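# Seat the matching relay in the black rack's empty pocket

## Task

Among the loose relays (small transparent boxes, each topped by a colored button), pick the one whose button color is the same as the two relays already sitting in the black rack. Set it into the rack's vacant pocket with its button facing up and fully seated at the bottom. Neither relay that was already in the rack may be raised or removed, and the new relay must stay seated on its own once the gripper lets go.

## Robot and tools

Robot: one six-joint arm with a two-finger parallel gripper and a wrist force-torque sensor. Cameras: cam_head_left (896x504) and cam_head_right (896x504) are fixed; cam_wrist (504x504, fisheye) rides on the hand. Calibration matrices are supplied per camera and may be off by a few degrees and millimetres.

Frames. Scene frame: origin on the table top under the arm base, +z up, +y to the left when facing along +x. Reported positions are in metres, orientation as quaternion wxyz. Gripper frame: the fingers point along its +z, they open and close along its y, and a flat block projects about 9 cm toward its +x and turns with the hand. The reported end_effector_position is the point between the pads when shut; closed fingertips extend about 19 mm past it, open ones about 6 mm. Closing pushes the tips roughly 13 mm further out, so keep clearance above surfaces.

The row. Every motion uses a row of 9 numbers, each in [-1, 1], in this order: dx, dy, dz, rx, ry, rz, position, force_limit, speed. The first six are an offset, not a pose: a change relative to the gripper's measured pose, expressed along the gripper's own axes. 1.0 equals 0.6 m for dx/dy/dz or 180 degrees for rx/ry/rz; rx, ry, rz form a single rotation vector. position is absolute for the fingers: +1 fully open (85 mm), about -0.8 pads touching, -1 keep closing until blocked. force_limit sets pad force (about 20 N at -1, 128 N at 0, 235 N at +1 on a 40 mm object, slow close). speed sets finger gap rate (about 20, 85, 150 mm/s at -1, 0, +1); a quick close adds a few newtons of grip.

execute_actions(actions): a list of actions run in sequence. Each action is a table of 0 to 15 rows, one row per 1/30 s control step; if shorter than 15 rows, the final row repeats. All rows in an action are offsets from the hand's measured pose at the start of that action, not cumulative row to row. For the first action in a call, the reference is the most recent pose reported. An empty list only fetches state and images. Each step the command is clipped to within 100 mm and 16 degrees of the actual hand, so long jumps need several actions; position wins over orientation if both cannot be met.

move(target, speed, stop_force, blocking): drives the hand along a straight line toward one row (target, same 9-number layout, offset from the pose in the latest result that shows one, gripper axes). Finger values go out at the start. speed is in m/s, 0.002 to 0.5, default 0.25; rotation is capped at twice that in rad/s. Paths run 0.5 to 10 s. stop_force (N, 14 to 160, not allowed in the first 0.2 s of a scene) ends the path when resistance along the line to the target rises that much; the hand backs up two steps and holds. Use it only with slow, non-rotating moves; omit it when pulling away from something you touch. blocking=false returns after 0.5 s while the arm keeps going; it cannot be combined with stop_force, and further moves or actions are refused until a result shows the end (use wait or stop). The result adds a move: line: done, off_target, moving, held, fault, or contact (stop_force triggered), plus limits such as paced (command clipped) or held (steps blocked).

wait(seconds): 0 to 10, holds the last command; returns early if a move finishes. stop(): brakes a running move; fingers keep going. zoom_image(camera, region): region is [x0, y0, x1, y1] pixels of that camera's last image, at most 504x504. finished_scene(scene): pass the current scene's number to end it; irreversible.

Reading results: joint state, pose, velocities, Hand target (where the controller is heading), per-step readings with HELD on limited steps, Wrist force and Wrist torque in gripper axes (noisy, offset up to ~10 N, saturating near 200 N; force points from the surface into the arm). object_status: 0 moving, 1 blocked while opening, 2 blocked while closing (a grip), 3 reached target or pads met. Any new position value resets it to 0 briefly. position_measured is in counts: 3 open, ~78 = 60 mm, ~130 = 40 mm, ~180 = 20 mm, ~230 pads meet. To grip, send -1 and confirm status 2. Finger force and speed only change when position changes by at least 0.01. A pose unreachable line means the clearance check altered the command.

Cautions: the arm is stiff; pushing into something firm even slightly past contact can trip a fault. Joint torque over its limit or any outside force of 150 N halts the arm for 10 s. Move slowly near contact. Holding loads heats motors; MOTOR HOT appears at 70 °C, brakes engage at 85 °C. Objects can be briefly tugged or nudged by outside disturbances. Never drop, slam or knock anything off the table, and do not disturb the racked relays. Release the relay and confirm it stays seated before finishing.

Each tool is called after "Call:" as name([rows], argument=value, ...), one row to a line, values as JSON.

## Session

Call:
execute_actions(actions=[])

Scene clock: 0.00 s.
end_effector_position=(+0.5591, +0.0763, +0.1541) position_measured=3 object_status=3 end_effector_quat_wxyz=(-0.499, +0.664, -0.486, -0.270) end_effector_velocity=(-0.000, +0.000, -0.000) end_effector_angular_velocity=(+0.000, -0.001, -0.000)
Joint positions: [-0.736 -0.55   2.295 -1.089 -0.708  2.287]
Joint velocities: [ 0.     0.     0.     0.     0.    -0.001]
Wrist force (N, on the end effector, along its own x y z axes, offset not removed): no reading
Wrist torque (N m, same axes, about the end effector's origin, offset not removed): no reading
Hand target: +0.559, +0.076, +0.154; -0.499, +0.664, -0.486, -0.270
camera_calibration (this result's frames):
cam_wrist: T_world_to_cam=[[-0.918717, -0.0627646, -0.389897, 0.569273], [-0.394883, 0.158942, 0.904878, 0.104547], [0.00517681, 0.985291, -0.170807, 0.0943128], [0, 0, 0, 1]] pos_world=[0.563796, -0.0738124, 0.143465]

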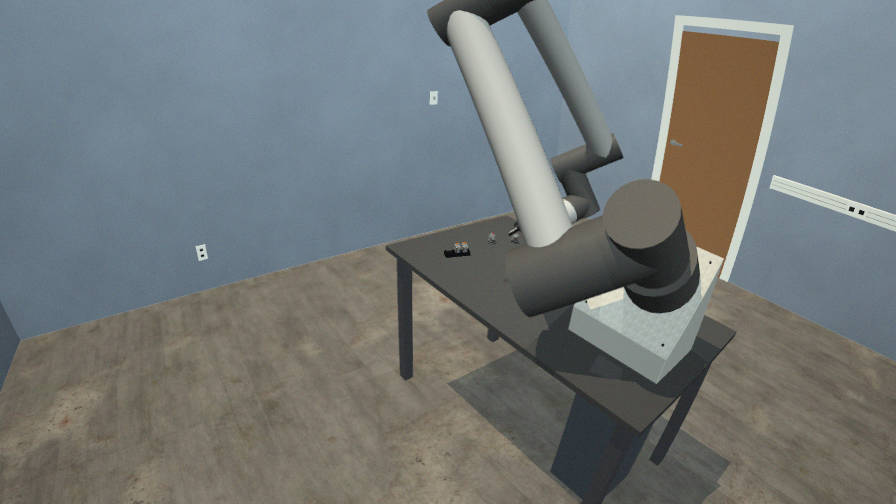

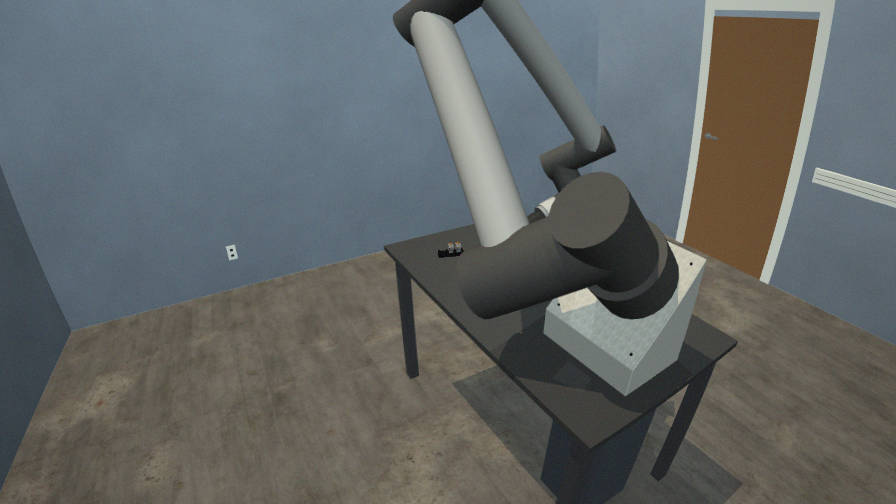

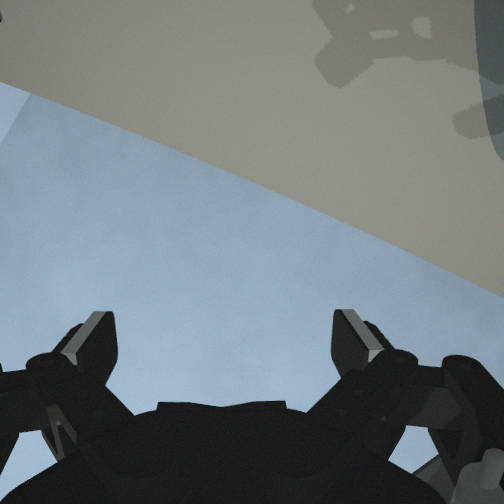

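Call:
move(target=[-0.0345,-0.479,-0.2,-0.359,0.194,-0.35,0.3,-0.5,0], speed=0.4)

Call:
zoom_image(camera="cam_wrist", region=[0,80,252,280])

Call:
zoom_image(camera="cam_wrist", region=[252,80,504,280])

Scene clock: 7.67 s.
end_effector_position=(+0.7989, -0.0191, +0.3296) position_measured=91 object_status=3 end_effector_quat_wxyz=(-0.000, +1.000, -0.001, -0.000) end_effector_velocity=(+0.002, -0.001, +0.001) end_effector_angular_velocity=(-0.011, -0.006, +0.008)
Joint positions: [-0.606 -1.121  2.227 -2.151 -0.963  2.369]
Joint velocities: [ 0.001 -0.002  0.003 -0.016 -0.003  0.001]
Wrist force (N, on the end effector, along its own x y z axes, offset not removed): [1.3 -5.6 1.1]
Wrist torque (N m, same axes, about the end effector's origin, offset not removed): [-0.55 0.12 -0.35]
Hand target: +0.799, -0.019, +0.330; +0.000, +1.000, -0.000, +0.000
Off the commanded pose: 0.000 m, 0 deg.
move: done
camera_calibration (this result's frames):
cam_wrist: T_world_to_cam=[[0.00101979, -0.999348, 0.0360969, -0.0410706], [-0.974236, 0.00714808, 0.225419, 0.7395], [-0.22553, -0.0353968, -0.973593, 0.646505], [0, 0, 0, 1]] pos_world=[0.866295, -0.0234456, 0.464218]

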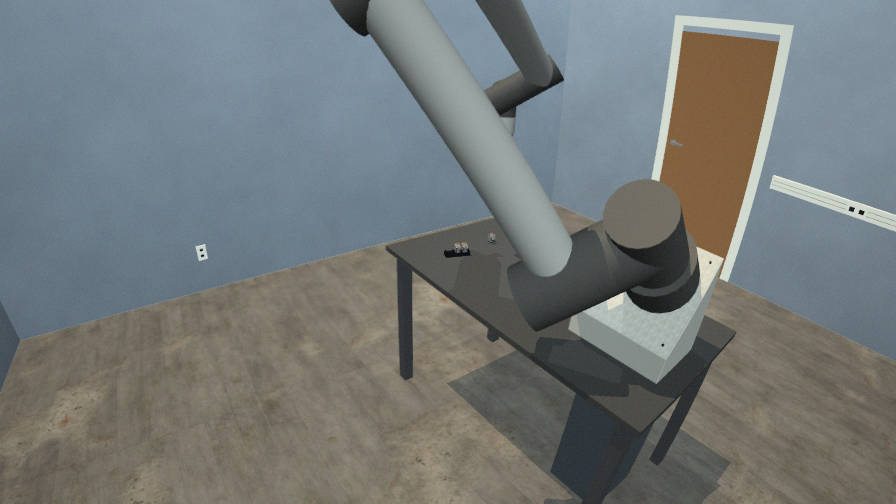

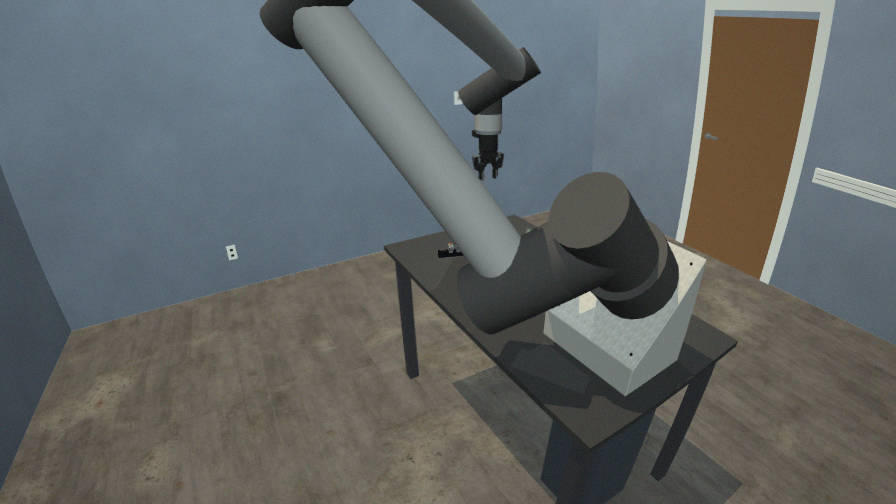

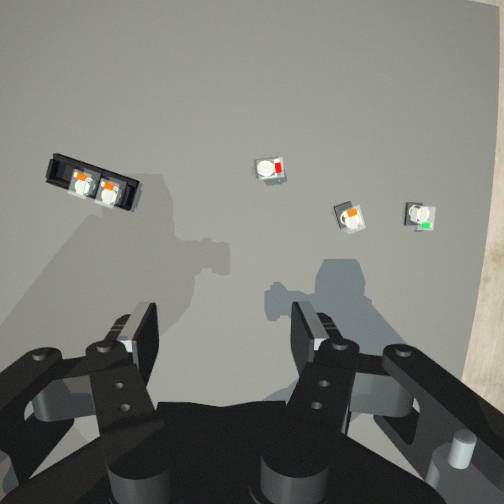

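Region (0, 80, 252, 280) of cam_wrist's 504x504 image, scaled by 2.000, with more detail than that image has; it fills the top 400 rows of this view, and the rest is white.

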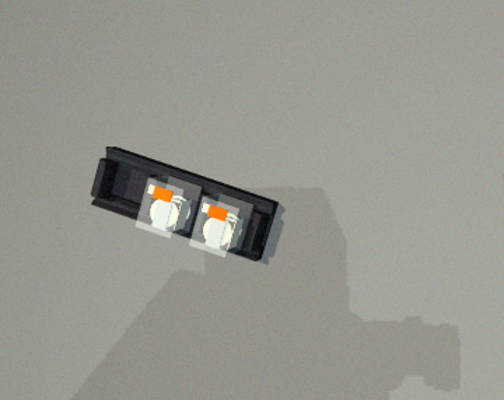

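Region (252, 80, 504, 280) of cam_wrist's 504x504 image, scaled by 2.000, with more detail than that image has; it fills the top 400 rows of this view, and the rest is white.

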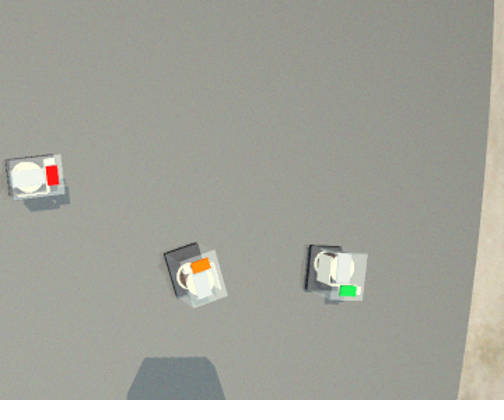

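Call:
move(target=[0.013,0.23,0.4,0,0,0.4,0.3,-0.5,0], speed=0.4)

Scene clock: 12.90 s.
end_effector_position=(+0.8066, -0.1568, +0.0898) position_measured=91 object_status=3 end_effector_quat_wxyz=(-0.000, +0.809, -0.588, -0.000) end_effector_velocity=(+0.000, -0.001, -0.002) end_effector_angular_velocity=(-0.004, -0.002, -0.012)
Joint positions: [-0.532 -0.736  2.253 -2.609 -0.927  3.705]
Joint velocities: [ 0.001  0.003  0.001 -0.01  -0.001  0.017]
Wrist force (N, on the end effector, along its own x y z axes, offset not removed): [-4.2 -7.1 -1.1]
Wrist torque (N m, same axes, about the end effector's origin, offset not removed): [-0.68 0.98 -0.29]
Hand target: +0.807, -0.157, +0.089; -0.000, +0.809, -0.588, -0.000
Off the commanded pose: 0.000 m, 0 deg.
move: done
camera_calibration (this result's frames):
cam_wrist: T_world_to_cam=[[-0.949616, -0.311291, 0.0364199, 0.704603], [-0.295599, 0.92819, 0.226019, 0.399003], [-0.104162, 0.203865, -0.973442, 0.349454], [0, 0, 0, 1]] pos_world=[0.823447, -0.222255, 0.224329]

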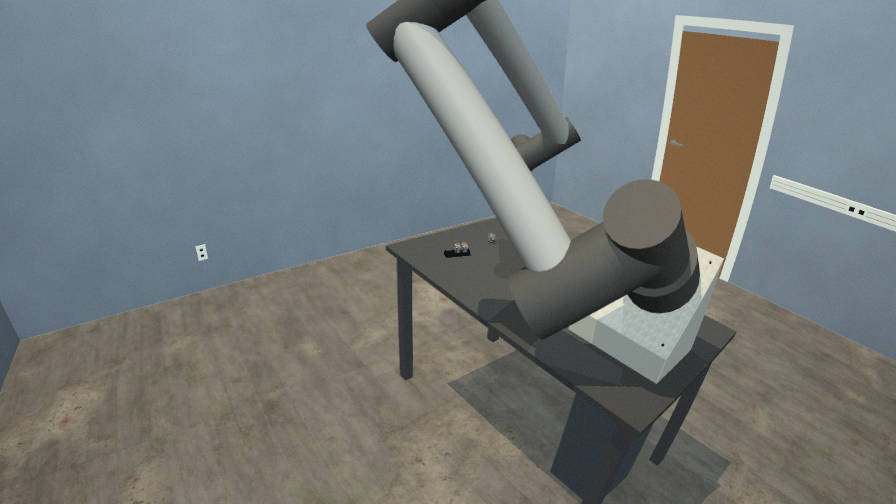

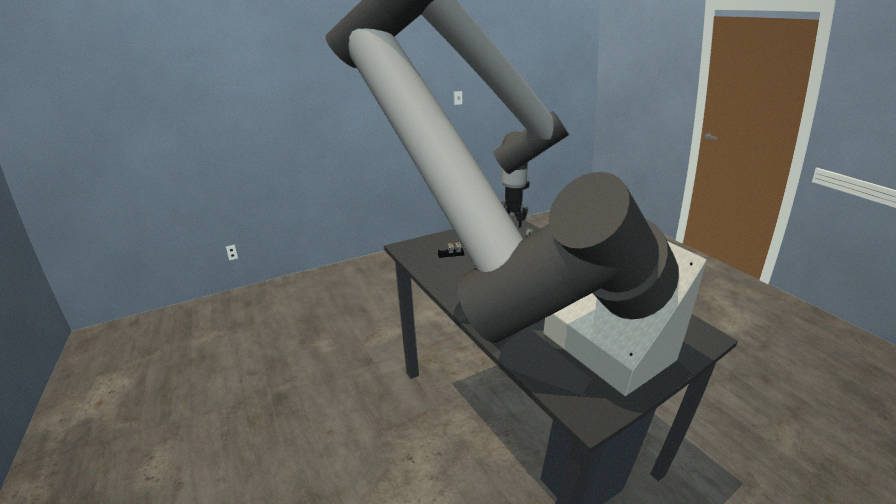

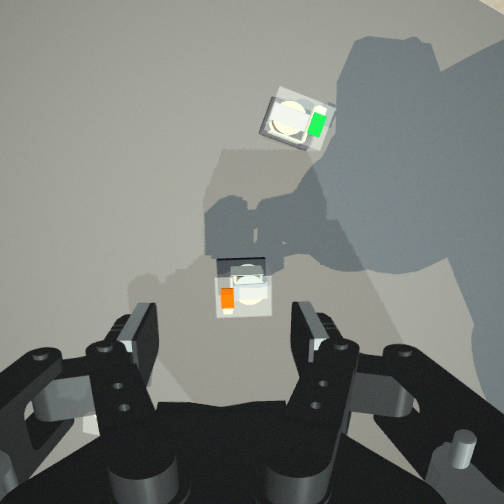

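Call:
move(target=[0.004,0.0147,0.035,0,0,-0.005,0.3,-0.5,0], speed=0.1)

Call:
move(target=[0,0,0.046,0,0,0,0.3,-0.5,0], speed=0.1)

Scene clock: 15.60 s.
end_effector_position=(+0.7990, -0.1617, +0.0691) position_measured=91 object_status=3 end_effector_quat_wxyz=(-0.000, +0.814, -0.581, -0.000) end_effector_velocity=(-0.001, -0.001, -0.002) end_effector_angular_velocity=(-0.000, -0.000, +0.001)
Joint positions: [-0.525 -0.709  2.263 -2.651 -0.924  3.697]
Joint velocities: [ 0.001  0.003  0.001 -0.005  0.    -0.   ]
Wrist force (N, on the end effector, along its own x y z axes, offset not removed): [4.1 -5.9 -0.8]
Wrist torque (N m, same axes, about the end effector's origin, offset not removed): [-0.53 -0.42 -0.25]
Hand target: +0.799, -0.162, +0.069; -0.000, +0.814, -0.581, -0.000
Off the commanded pose: 0.000 m, 0 deg.
move: done
camera_calibration (this result's frames):
cam_wrist: T_world_to_cam=[[-0.944684, -0.325953, 0.0364307, 0.690341], [-0.309928, 0.923502, 0.226027, 0.416711], [-0.107318, 0.202234, -0.973439, 0.331753], [0, 0, 0, 1]] pos_world=[0.816907, -0.226906, 0.203603]

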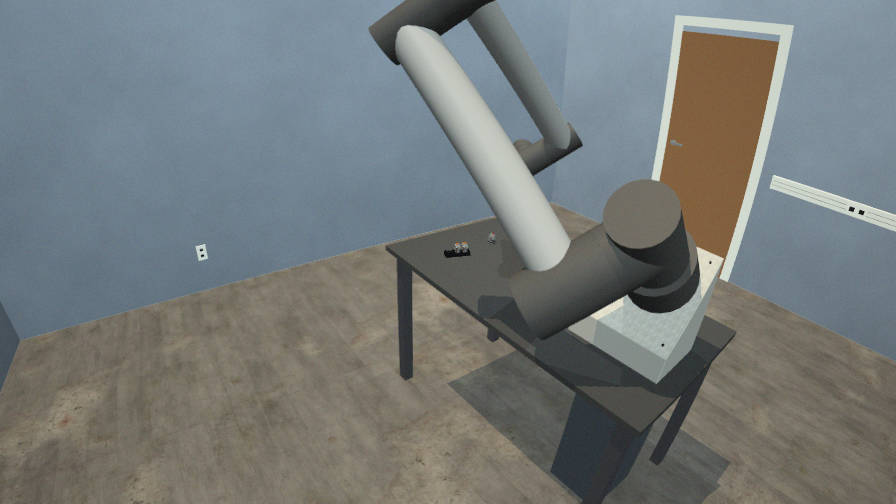

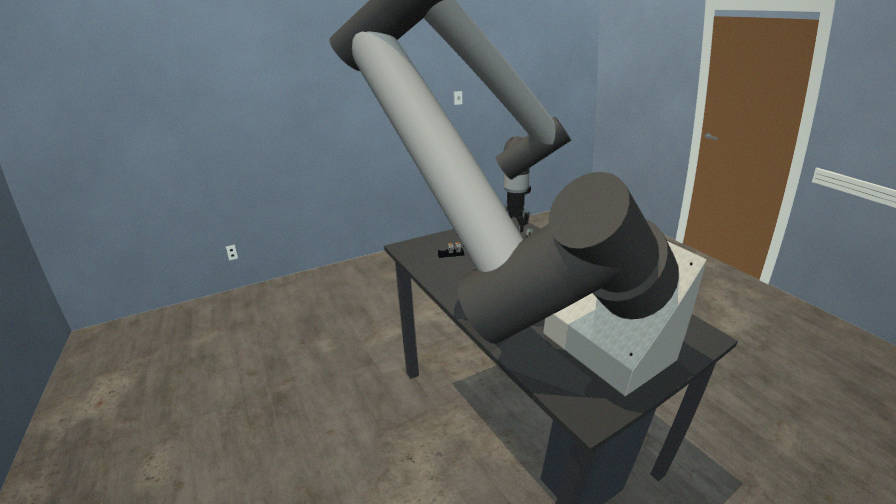

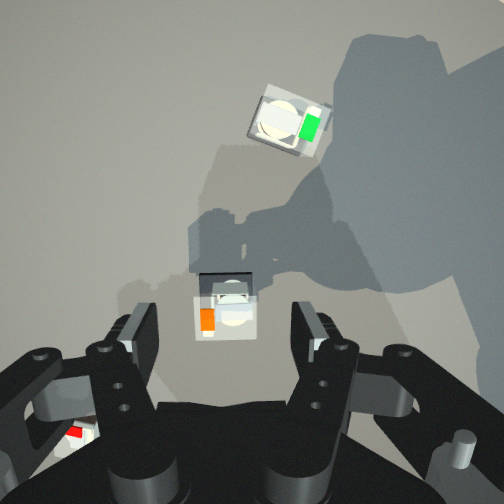

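Scene clock: 16.50 s.
end_effector_position=(+0.7990, -0.1617, +0.0417) position_measured=91 object_status=3 end_effector_quat_wxyz=(-0.000, +0.814, -0.581, -0.000) end_effector_velocity=(-0.000, -0.000, -0.003) end_effector_angular_velocity=(+0.000, +0.000, -0.001)
Joint positions: [-0.504 -0.677  2.264 -2.698 -0.915  3.72 ]
Joint velocities: [ 0.002  0.003  0.    -0.004  0.001  0.003]
Wrist force (N, on the end effector, along its own x y z axes, offset not removed): [3.0 -6.6 -1.2]
Wrist torque (N m, same axes, about the end effector's origin, offset not removed): [-0.60 -0.33 -0.44]
Hand target: +0.799, -0.162, +0.041; -0.000, +0.814, -0.581, -0.000
Off the commanded pose: 0.000 m, 0 deg.
move: done
camera_calibration (this result's frames):
cam_wrist: T_world_to_cam=[[-0.94468, -0.325962, 0.0364476, 0.691324], [-0.309932, 0.923499, 0.226034, 0.422857], [-0.107338, 0.202233, -0.973437, 0.30518], [0, 0, 0, 1]] pos_world=[0.816894, -0.22688, 0.176297]

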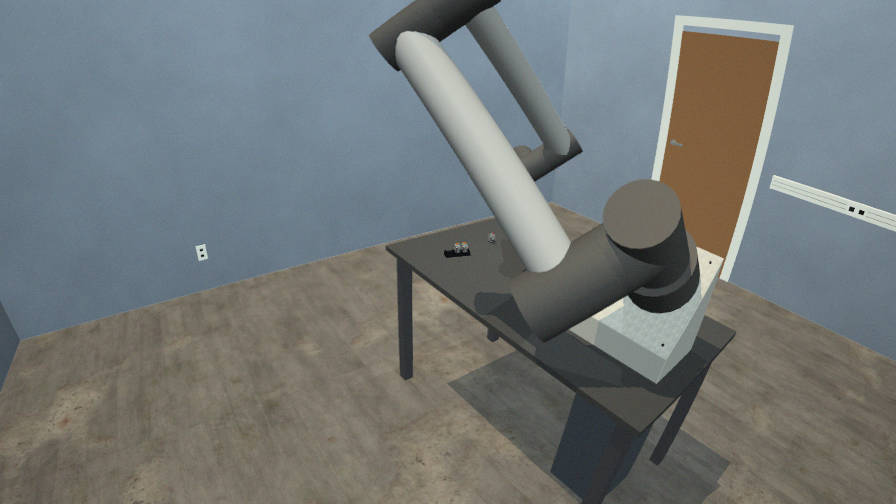

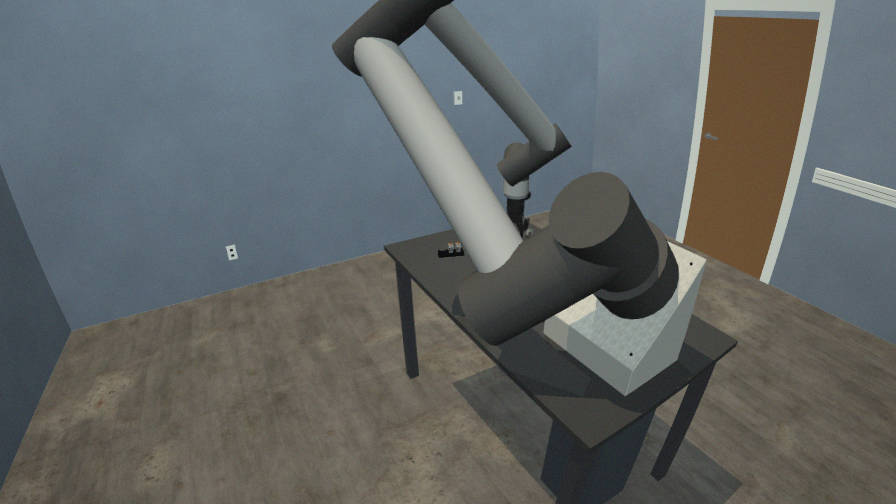

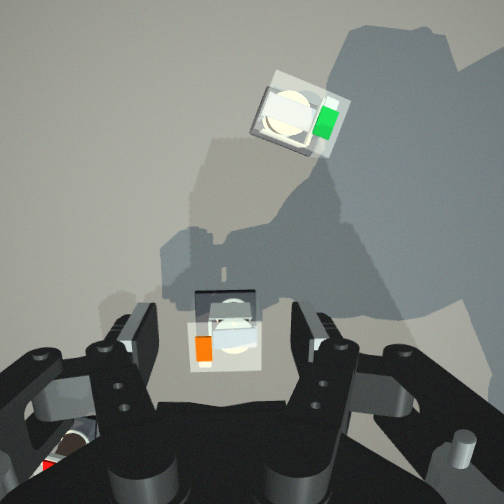

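Call:
move(target=[0,0,0,0,0,0,-1,-0.6,0])

Call:
move(target=[0,0,-0.1,0,0,0,-1,-0.6,0], speed=0.2)

Call:
move(target=[-0.492,-0.262,-0.01,0,0,0.205,-1,-0.6,0], speed=0.35)

Call:
zoom_image(camera="cam_wrist", region=[130,110,330,390])

Scene clock: 21.43 s.
end_effector_position=(+0.7990, -0.1617, +0.0416) position_measured=164 object_status=2 end_effector_quat_wxyz=(-0.000, +0.814, -0.581, -0.000) end_effector_velocity=(-0.000, +0.000, -0.000) end_effector_angular_velocity=(+0.000, +0.001, -0.001)
Joint positions: [-0.504 -0.676  2.264 -2.698 -0.915  3.72 ]
Joint velocities: [-0.    -0.     0.     0.002 -0.    -0.   ]
Wrist force (N, on the end effector, along its own x y z axes, offset not removed): [3.9 -4.7 4.7]
Wrist torque (N m, same axes, about the end effector's origin, offset not removed): [-0.08 -0.52 -0.28]
Hand target: +0.799, -0.162, +0.042; -0.000, +0.814, -0.581, -0.000
Off the commanded pose: 0.000 m, 0 deg.
move: done
camera_calibration (this result's frames):
cam_wrist: T_world_to_cam=[[-0.944687, -0.325939, 0.0364598, 0.691297], [-0.3099, 0.923493, 0.226101, 0.422864], [-0.107365, 0.202296, -0.973421, 0.305097], [0, 0, 0, 1]] pos_world=[0.816862, -0.226911, 0.176173]

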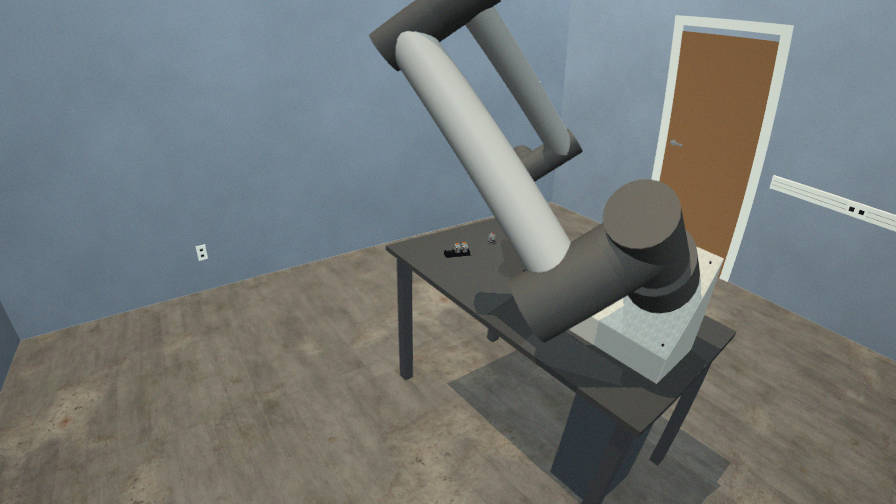

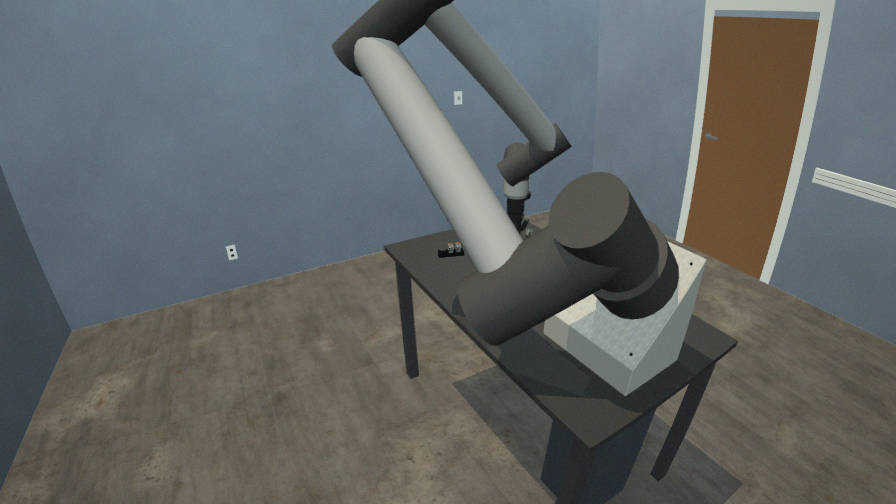

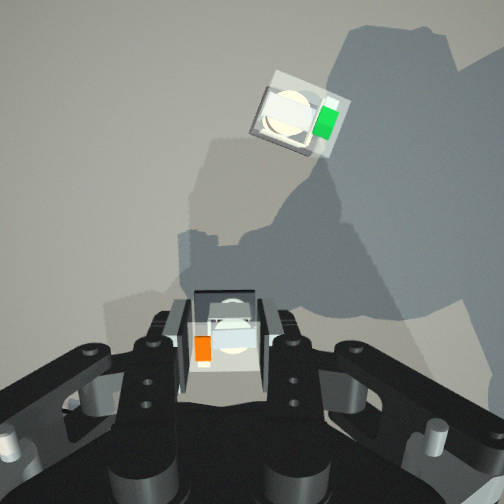

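Scene clock: 22.43 s.
end_effector_position=(+0.7990, -0.1618, +0.1013) position_measured=164 object_status=2 end_effector_quat_wxyz=(-0.000, +0.814, -0.581, -0.000) end_effector_velocity=(+0.001, +0.000, +0.003) end_effector_angular_velocity=(-0.001, -0.001, +0.002)
Joint positions: [-0.549 -0.746  2.259 -2.594 -0.935  3.67 ]
Joint velocities: [-0.002 -0.004 -0.001  0.004 -0.001 -0.003]
Wrist force (N, on the end effector, along its own x y z axes, offset not removed): [-0.2 -9.0 1.5]
Wrist torque (N m, same axes, about the end effector's origin, offset not removed): [-1.25 0.29 -0.37]
Hand target: +0.799, -0.162, +0.102; -0.000, +0.814, -0.581, -0.000
Off the commanded pose: 0.000 m, 0 deg.
move: done
camera_calibration (this result's frames):
cam_wrist: T_world_to_cam=[[-0.944694, -0.325924, 0.0364403, 0.689117], [-0.309887, 0.923493, 0.22612, 0.409406], [-0.10735, 0.202322, -0.973418, 0.363226], [0, 0, 0, 1]] pos_world=[0.816867, -0.226973, 0.235884]

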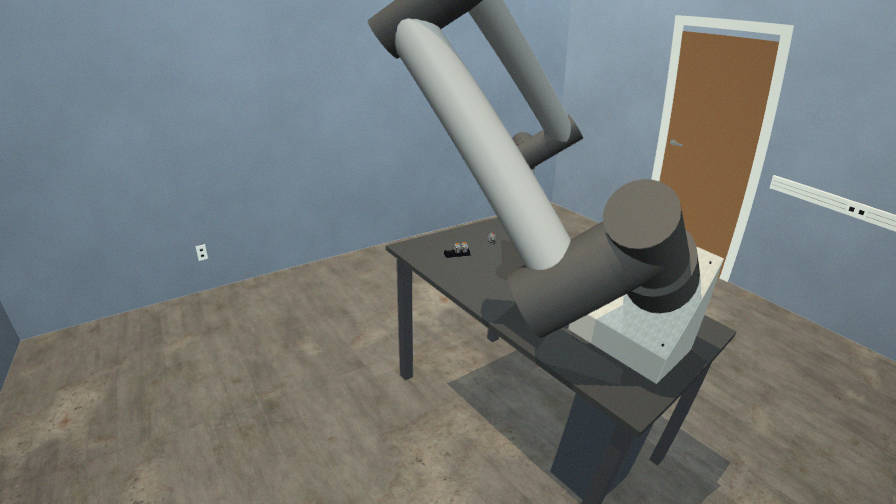

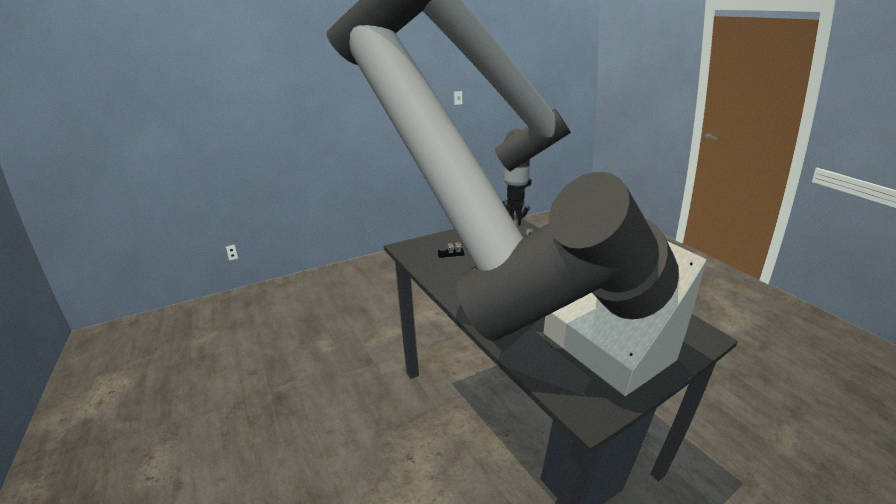

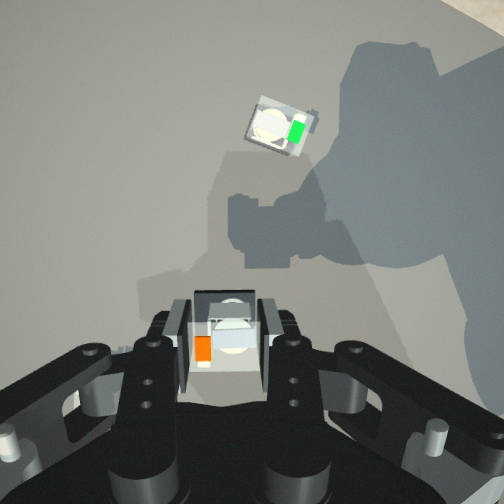

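Scene clock: 24.10 s.
end_effector_position=(+0.8520, +0.1679, +0.1077) position_measured=164 object_status=2 end_effector_quat_wxyz=(+0.000, -0.588, +0.809, +0.000) end_effector_velocity=(+0.001, +0.003, +0.000) end_effector_angular_velocity=(-0.003, -0.002, -0.007)
Joint positions: [-0.265 -1.047  2.271 -2.524 -0.828  4.655]
Joint velocities: [ 0.003 -0.003 -0.    -0.004 -0.001  0.014]
Wrist force (N, on the end effector, along its own x y z axes, offset not removed): [-1.4 -7.1 -0.8]
Wrist torque (N m, same axes, about the end effector's origin, offset not removed): [-0.73 0.60 -0.35]
Hand target: +0.852, +0.168, +0.108; +0.000, -0.588, +0.809, +0.000
Off the commanded pose: 0.001 m, 0 deg.
move: done
camera_calibration (this result's frames):
cam_wrist: T_world_to_cam=[[-0.951394, 0.305741, 0.0370245, 0.746004], [0.305995, 0.924812, 0.226032, -0.405008], [0.0348666, 0.226375, -0.973416, 0.183177], [0, 0, 0, 1]] pos_world=[0.827288, 0.105005, 0.242232]

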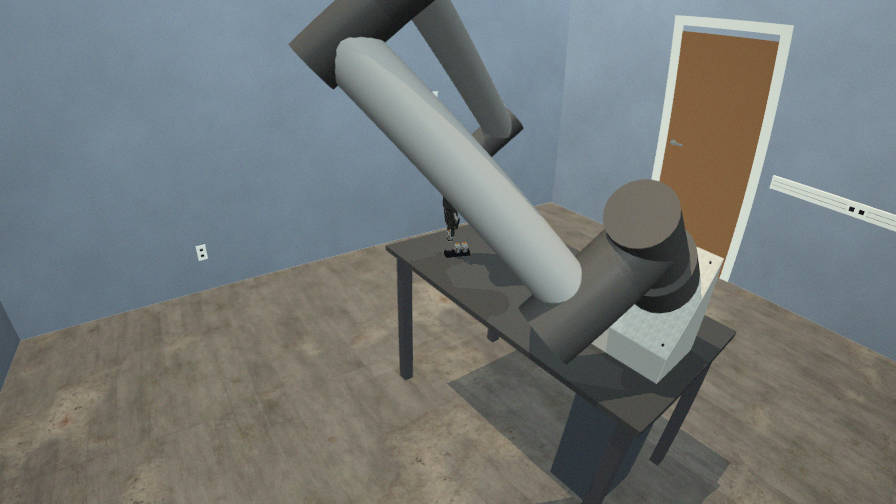

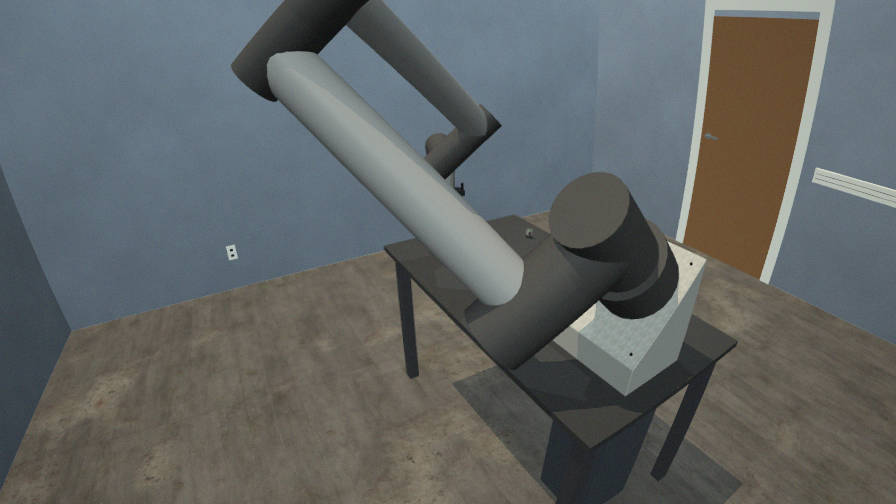

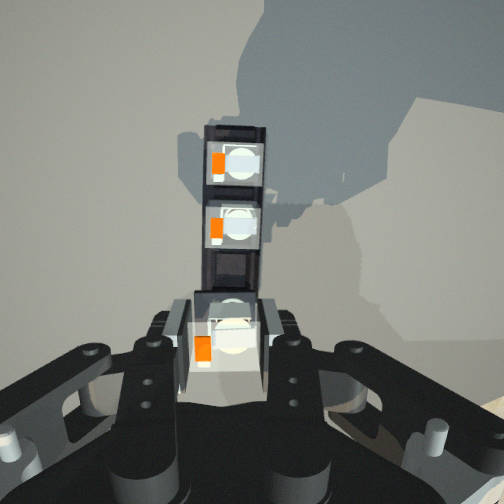

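Region (130, 110, 330, 390) of cam_wrist's 504x504 image, scaled by 1.800, with more detail than that image has; it fills the left 360 columns of this view, and the rest is white.

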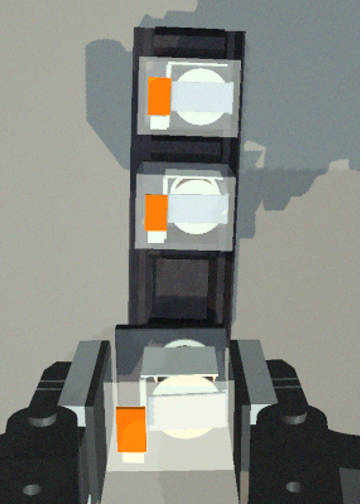

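Call:
move(target=[0.004,0.004,0.074,0,0,0.0095,-1,-0.6,0], speed=0.1)

Call:
zoom_image(camera="cam_wrist", region=[130,110,330,390])

Scene clock: 27.20 s.
end_effector_position=(+0.8490, +0.1665, +0.0636) position_measured=164 object_status=2 end_effector_quat_wxyz=(+0.000, -0.576, +0.817, +0.000) end_effector_velocity=(-0.000, +0.000, -0.002) end_effector_angular_velocity=(-0.000, -0.000, -0.001)
Joint positions: [-0.231 -0.996  2.282 -2.616 -0.82   4.73 ]
Joint velocities: [ 0.002  0.002  0.001 -0.005  0.     0.005]
Wrist force (N, on the end effector, along its own x y z axes, offset not removed): [2.1 -6.6 -2.2]
Wrist torque (N m, same axes, about the end effector's origin, offset not removed): [-0.80 -0.16 -0.27]
Hand target: +0.849, +0.166, +0.063; +0.000, -0.576, +0.817, +0.000
Off the commanded pose: 0.000 m, 0 deg.
move: done
camera_calibration (this result's frames):
cam_wrist: T_world_to_cam=[[-0.94192, 0.333786, 0.0370641, 0.732489], [0.333262, 0.915347, 0.226, -0.414333], [0.0415092, 0.225226, -0.973422, 0.135246], [0, 0, 0, 1]] pos_world=[0.822413, 0.104303, 0.198142]

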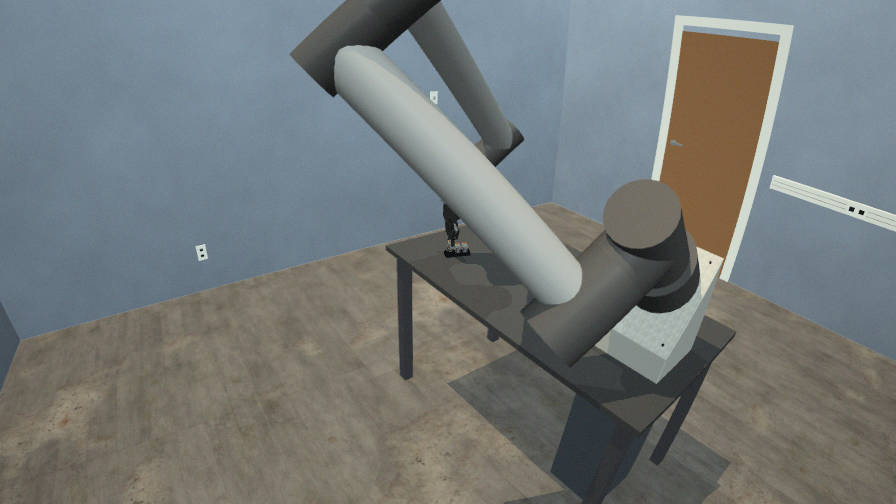

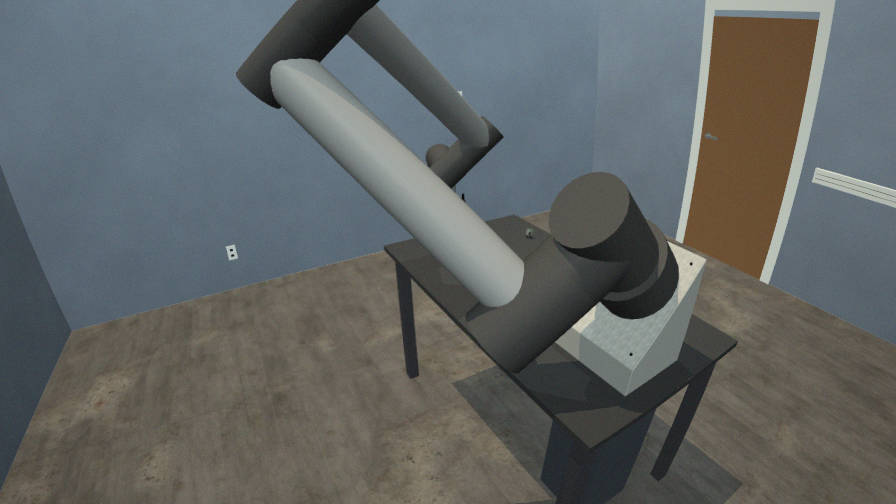

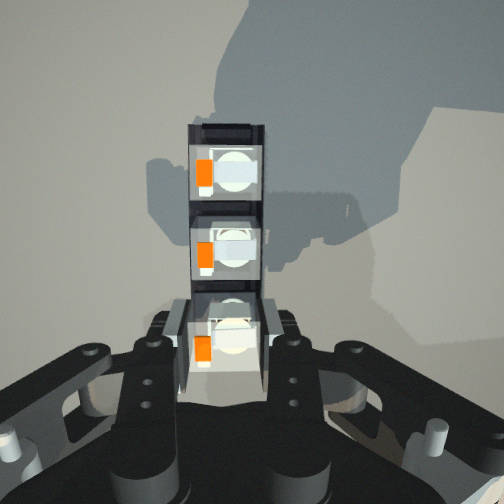

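Region (130, 110, 330, 390) of cam_wrist's 504x504 image, scaled by 1.800, with more detail than that image has; it fills the left 360 columns of this view, and the rest is white.

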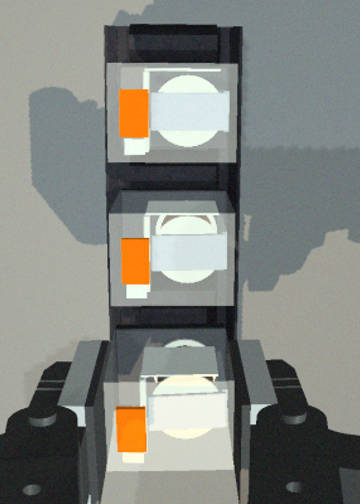

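Call:
move(target=[0,0.001,0.042,0,0,0,-1,-0.6,0], speed=0.006, stop_force=20)

Scene clock: 32.50 s.
end_effector_position=(+0.8486, +0.1666, +0.0458) position_measured=164 object_status=2 end_effector_quat_wxyz=(+0.000, -0.576, +0.817, +0.000) end_effector_velocity=(-0.000, -0.000, +0.001) end_effector_angular_velocity=(+0.001, +0.001, +0.001)
Joint positions: [-0.216 -0.975  2.284 -2.653 -0.816  4.749]
Joint velocities: [-0.001 -0.001 -0.     0.004 -0.    -0.003]
Wrist force (N, on the end effector, along its own x y z axes, offset not removed): [6.9 1.7 -29.7]
Wrist torque (N m, same axes, about the end effector's origin, offset not removed): [-0.78 -0.70 -0.35]
Hand target: +0.849, +0.167, +0.046; +0.000, -0.576, +0.817, +0.000
Off the commanded pose: 0.007 m, 0 deg.
move: contact
camera_calibration (this result's frames):
cam_wrist: T_world_to_cam=[[-0.941937, 0.333758, 0.0368886, 0.732808], [0.333194, 0.915362, 0.226041, -0.410293], [0.0416764, 0.225207, -0.973419, 0.117762], [0, 0, 0, 1]] pos_world=[0.822058, 0.104465, 0.180342]

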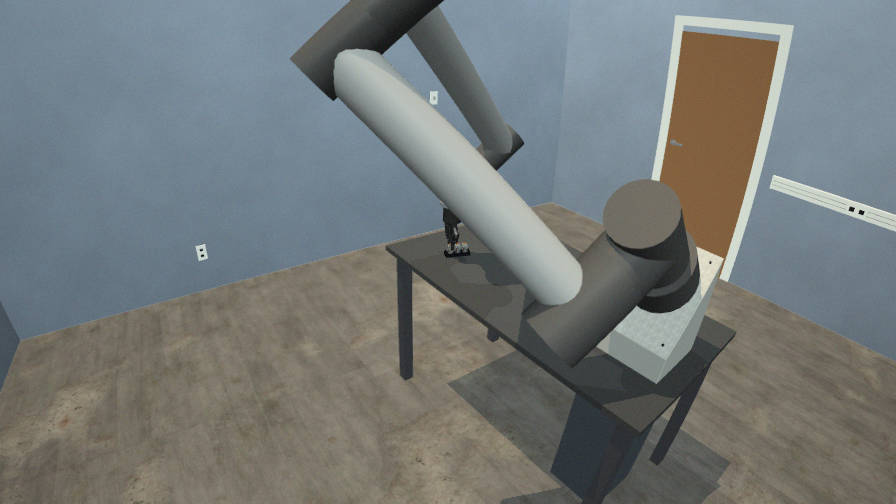

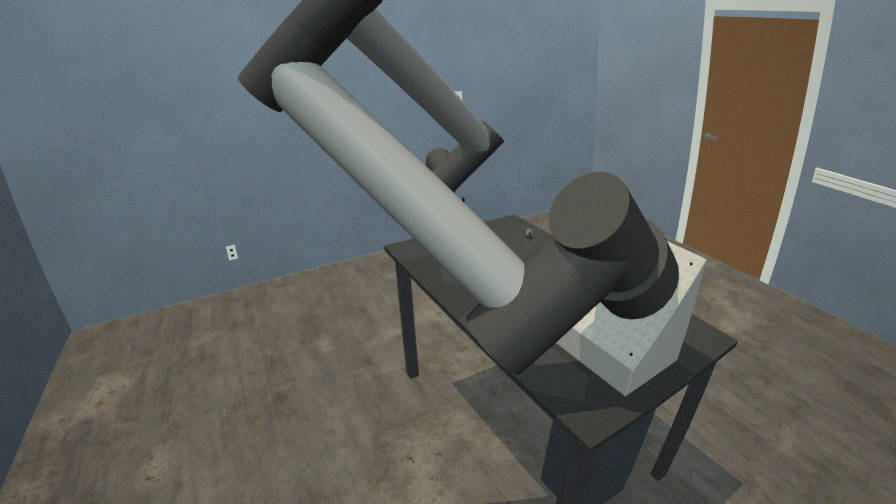

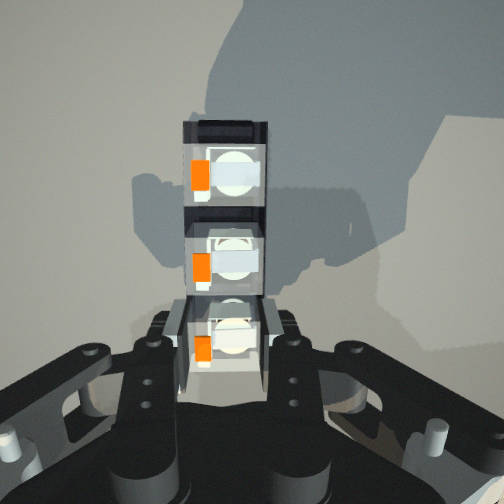

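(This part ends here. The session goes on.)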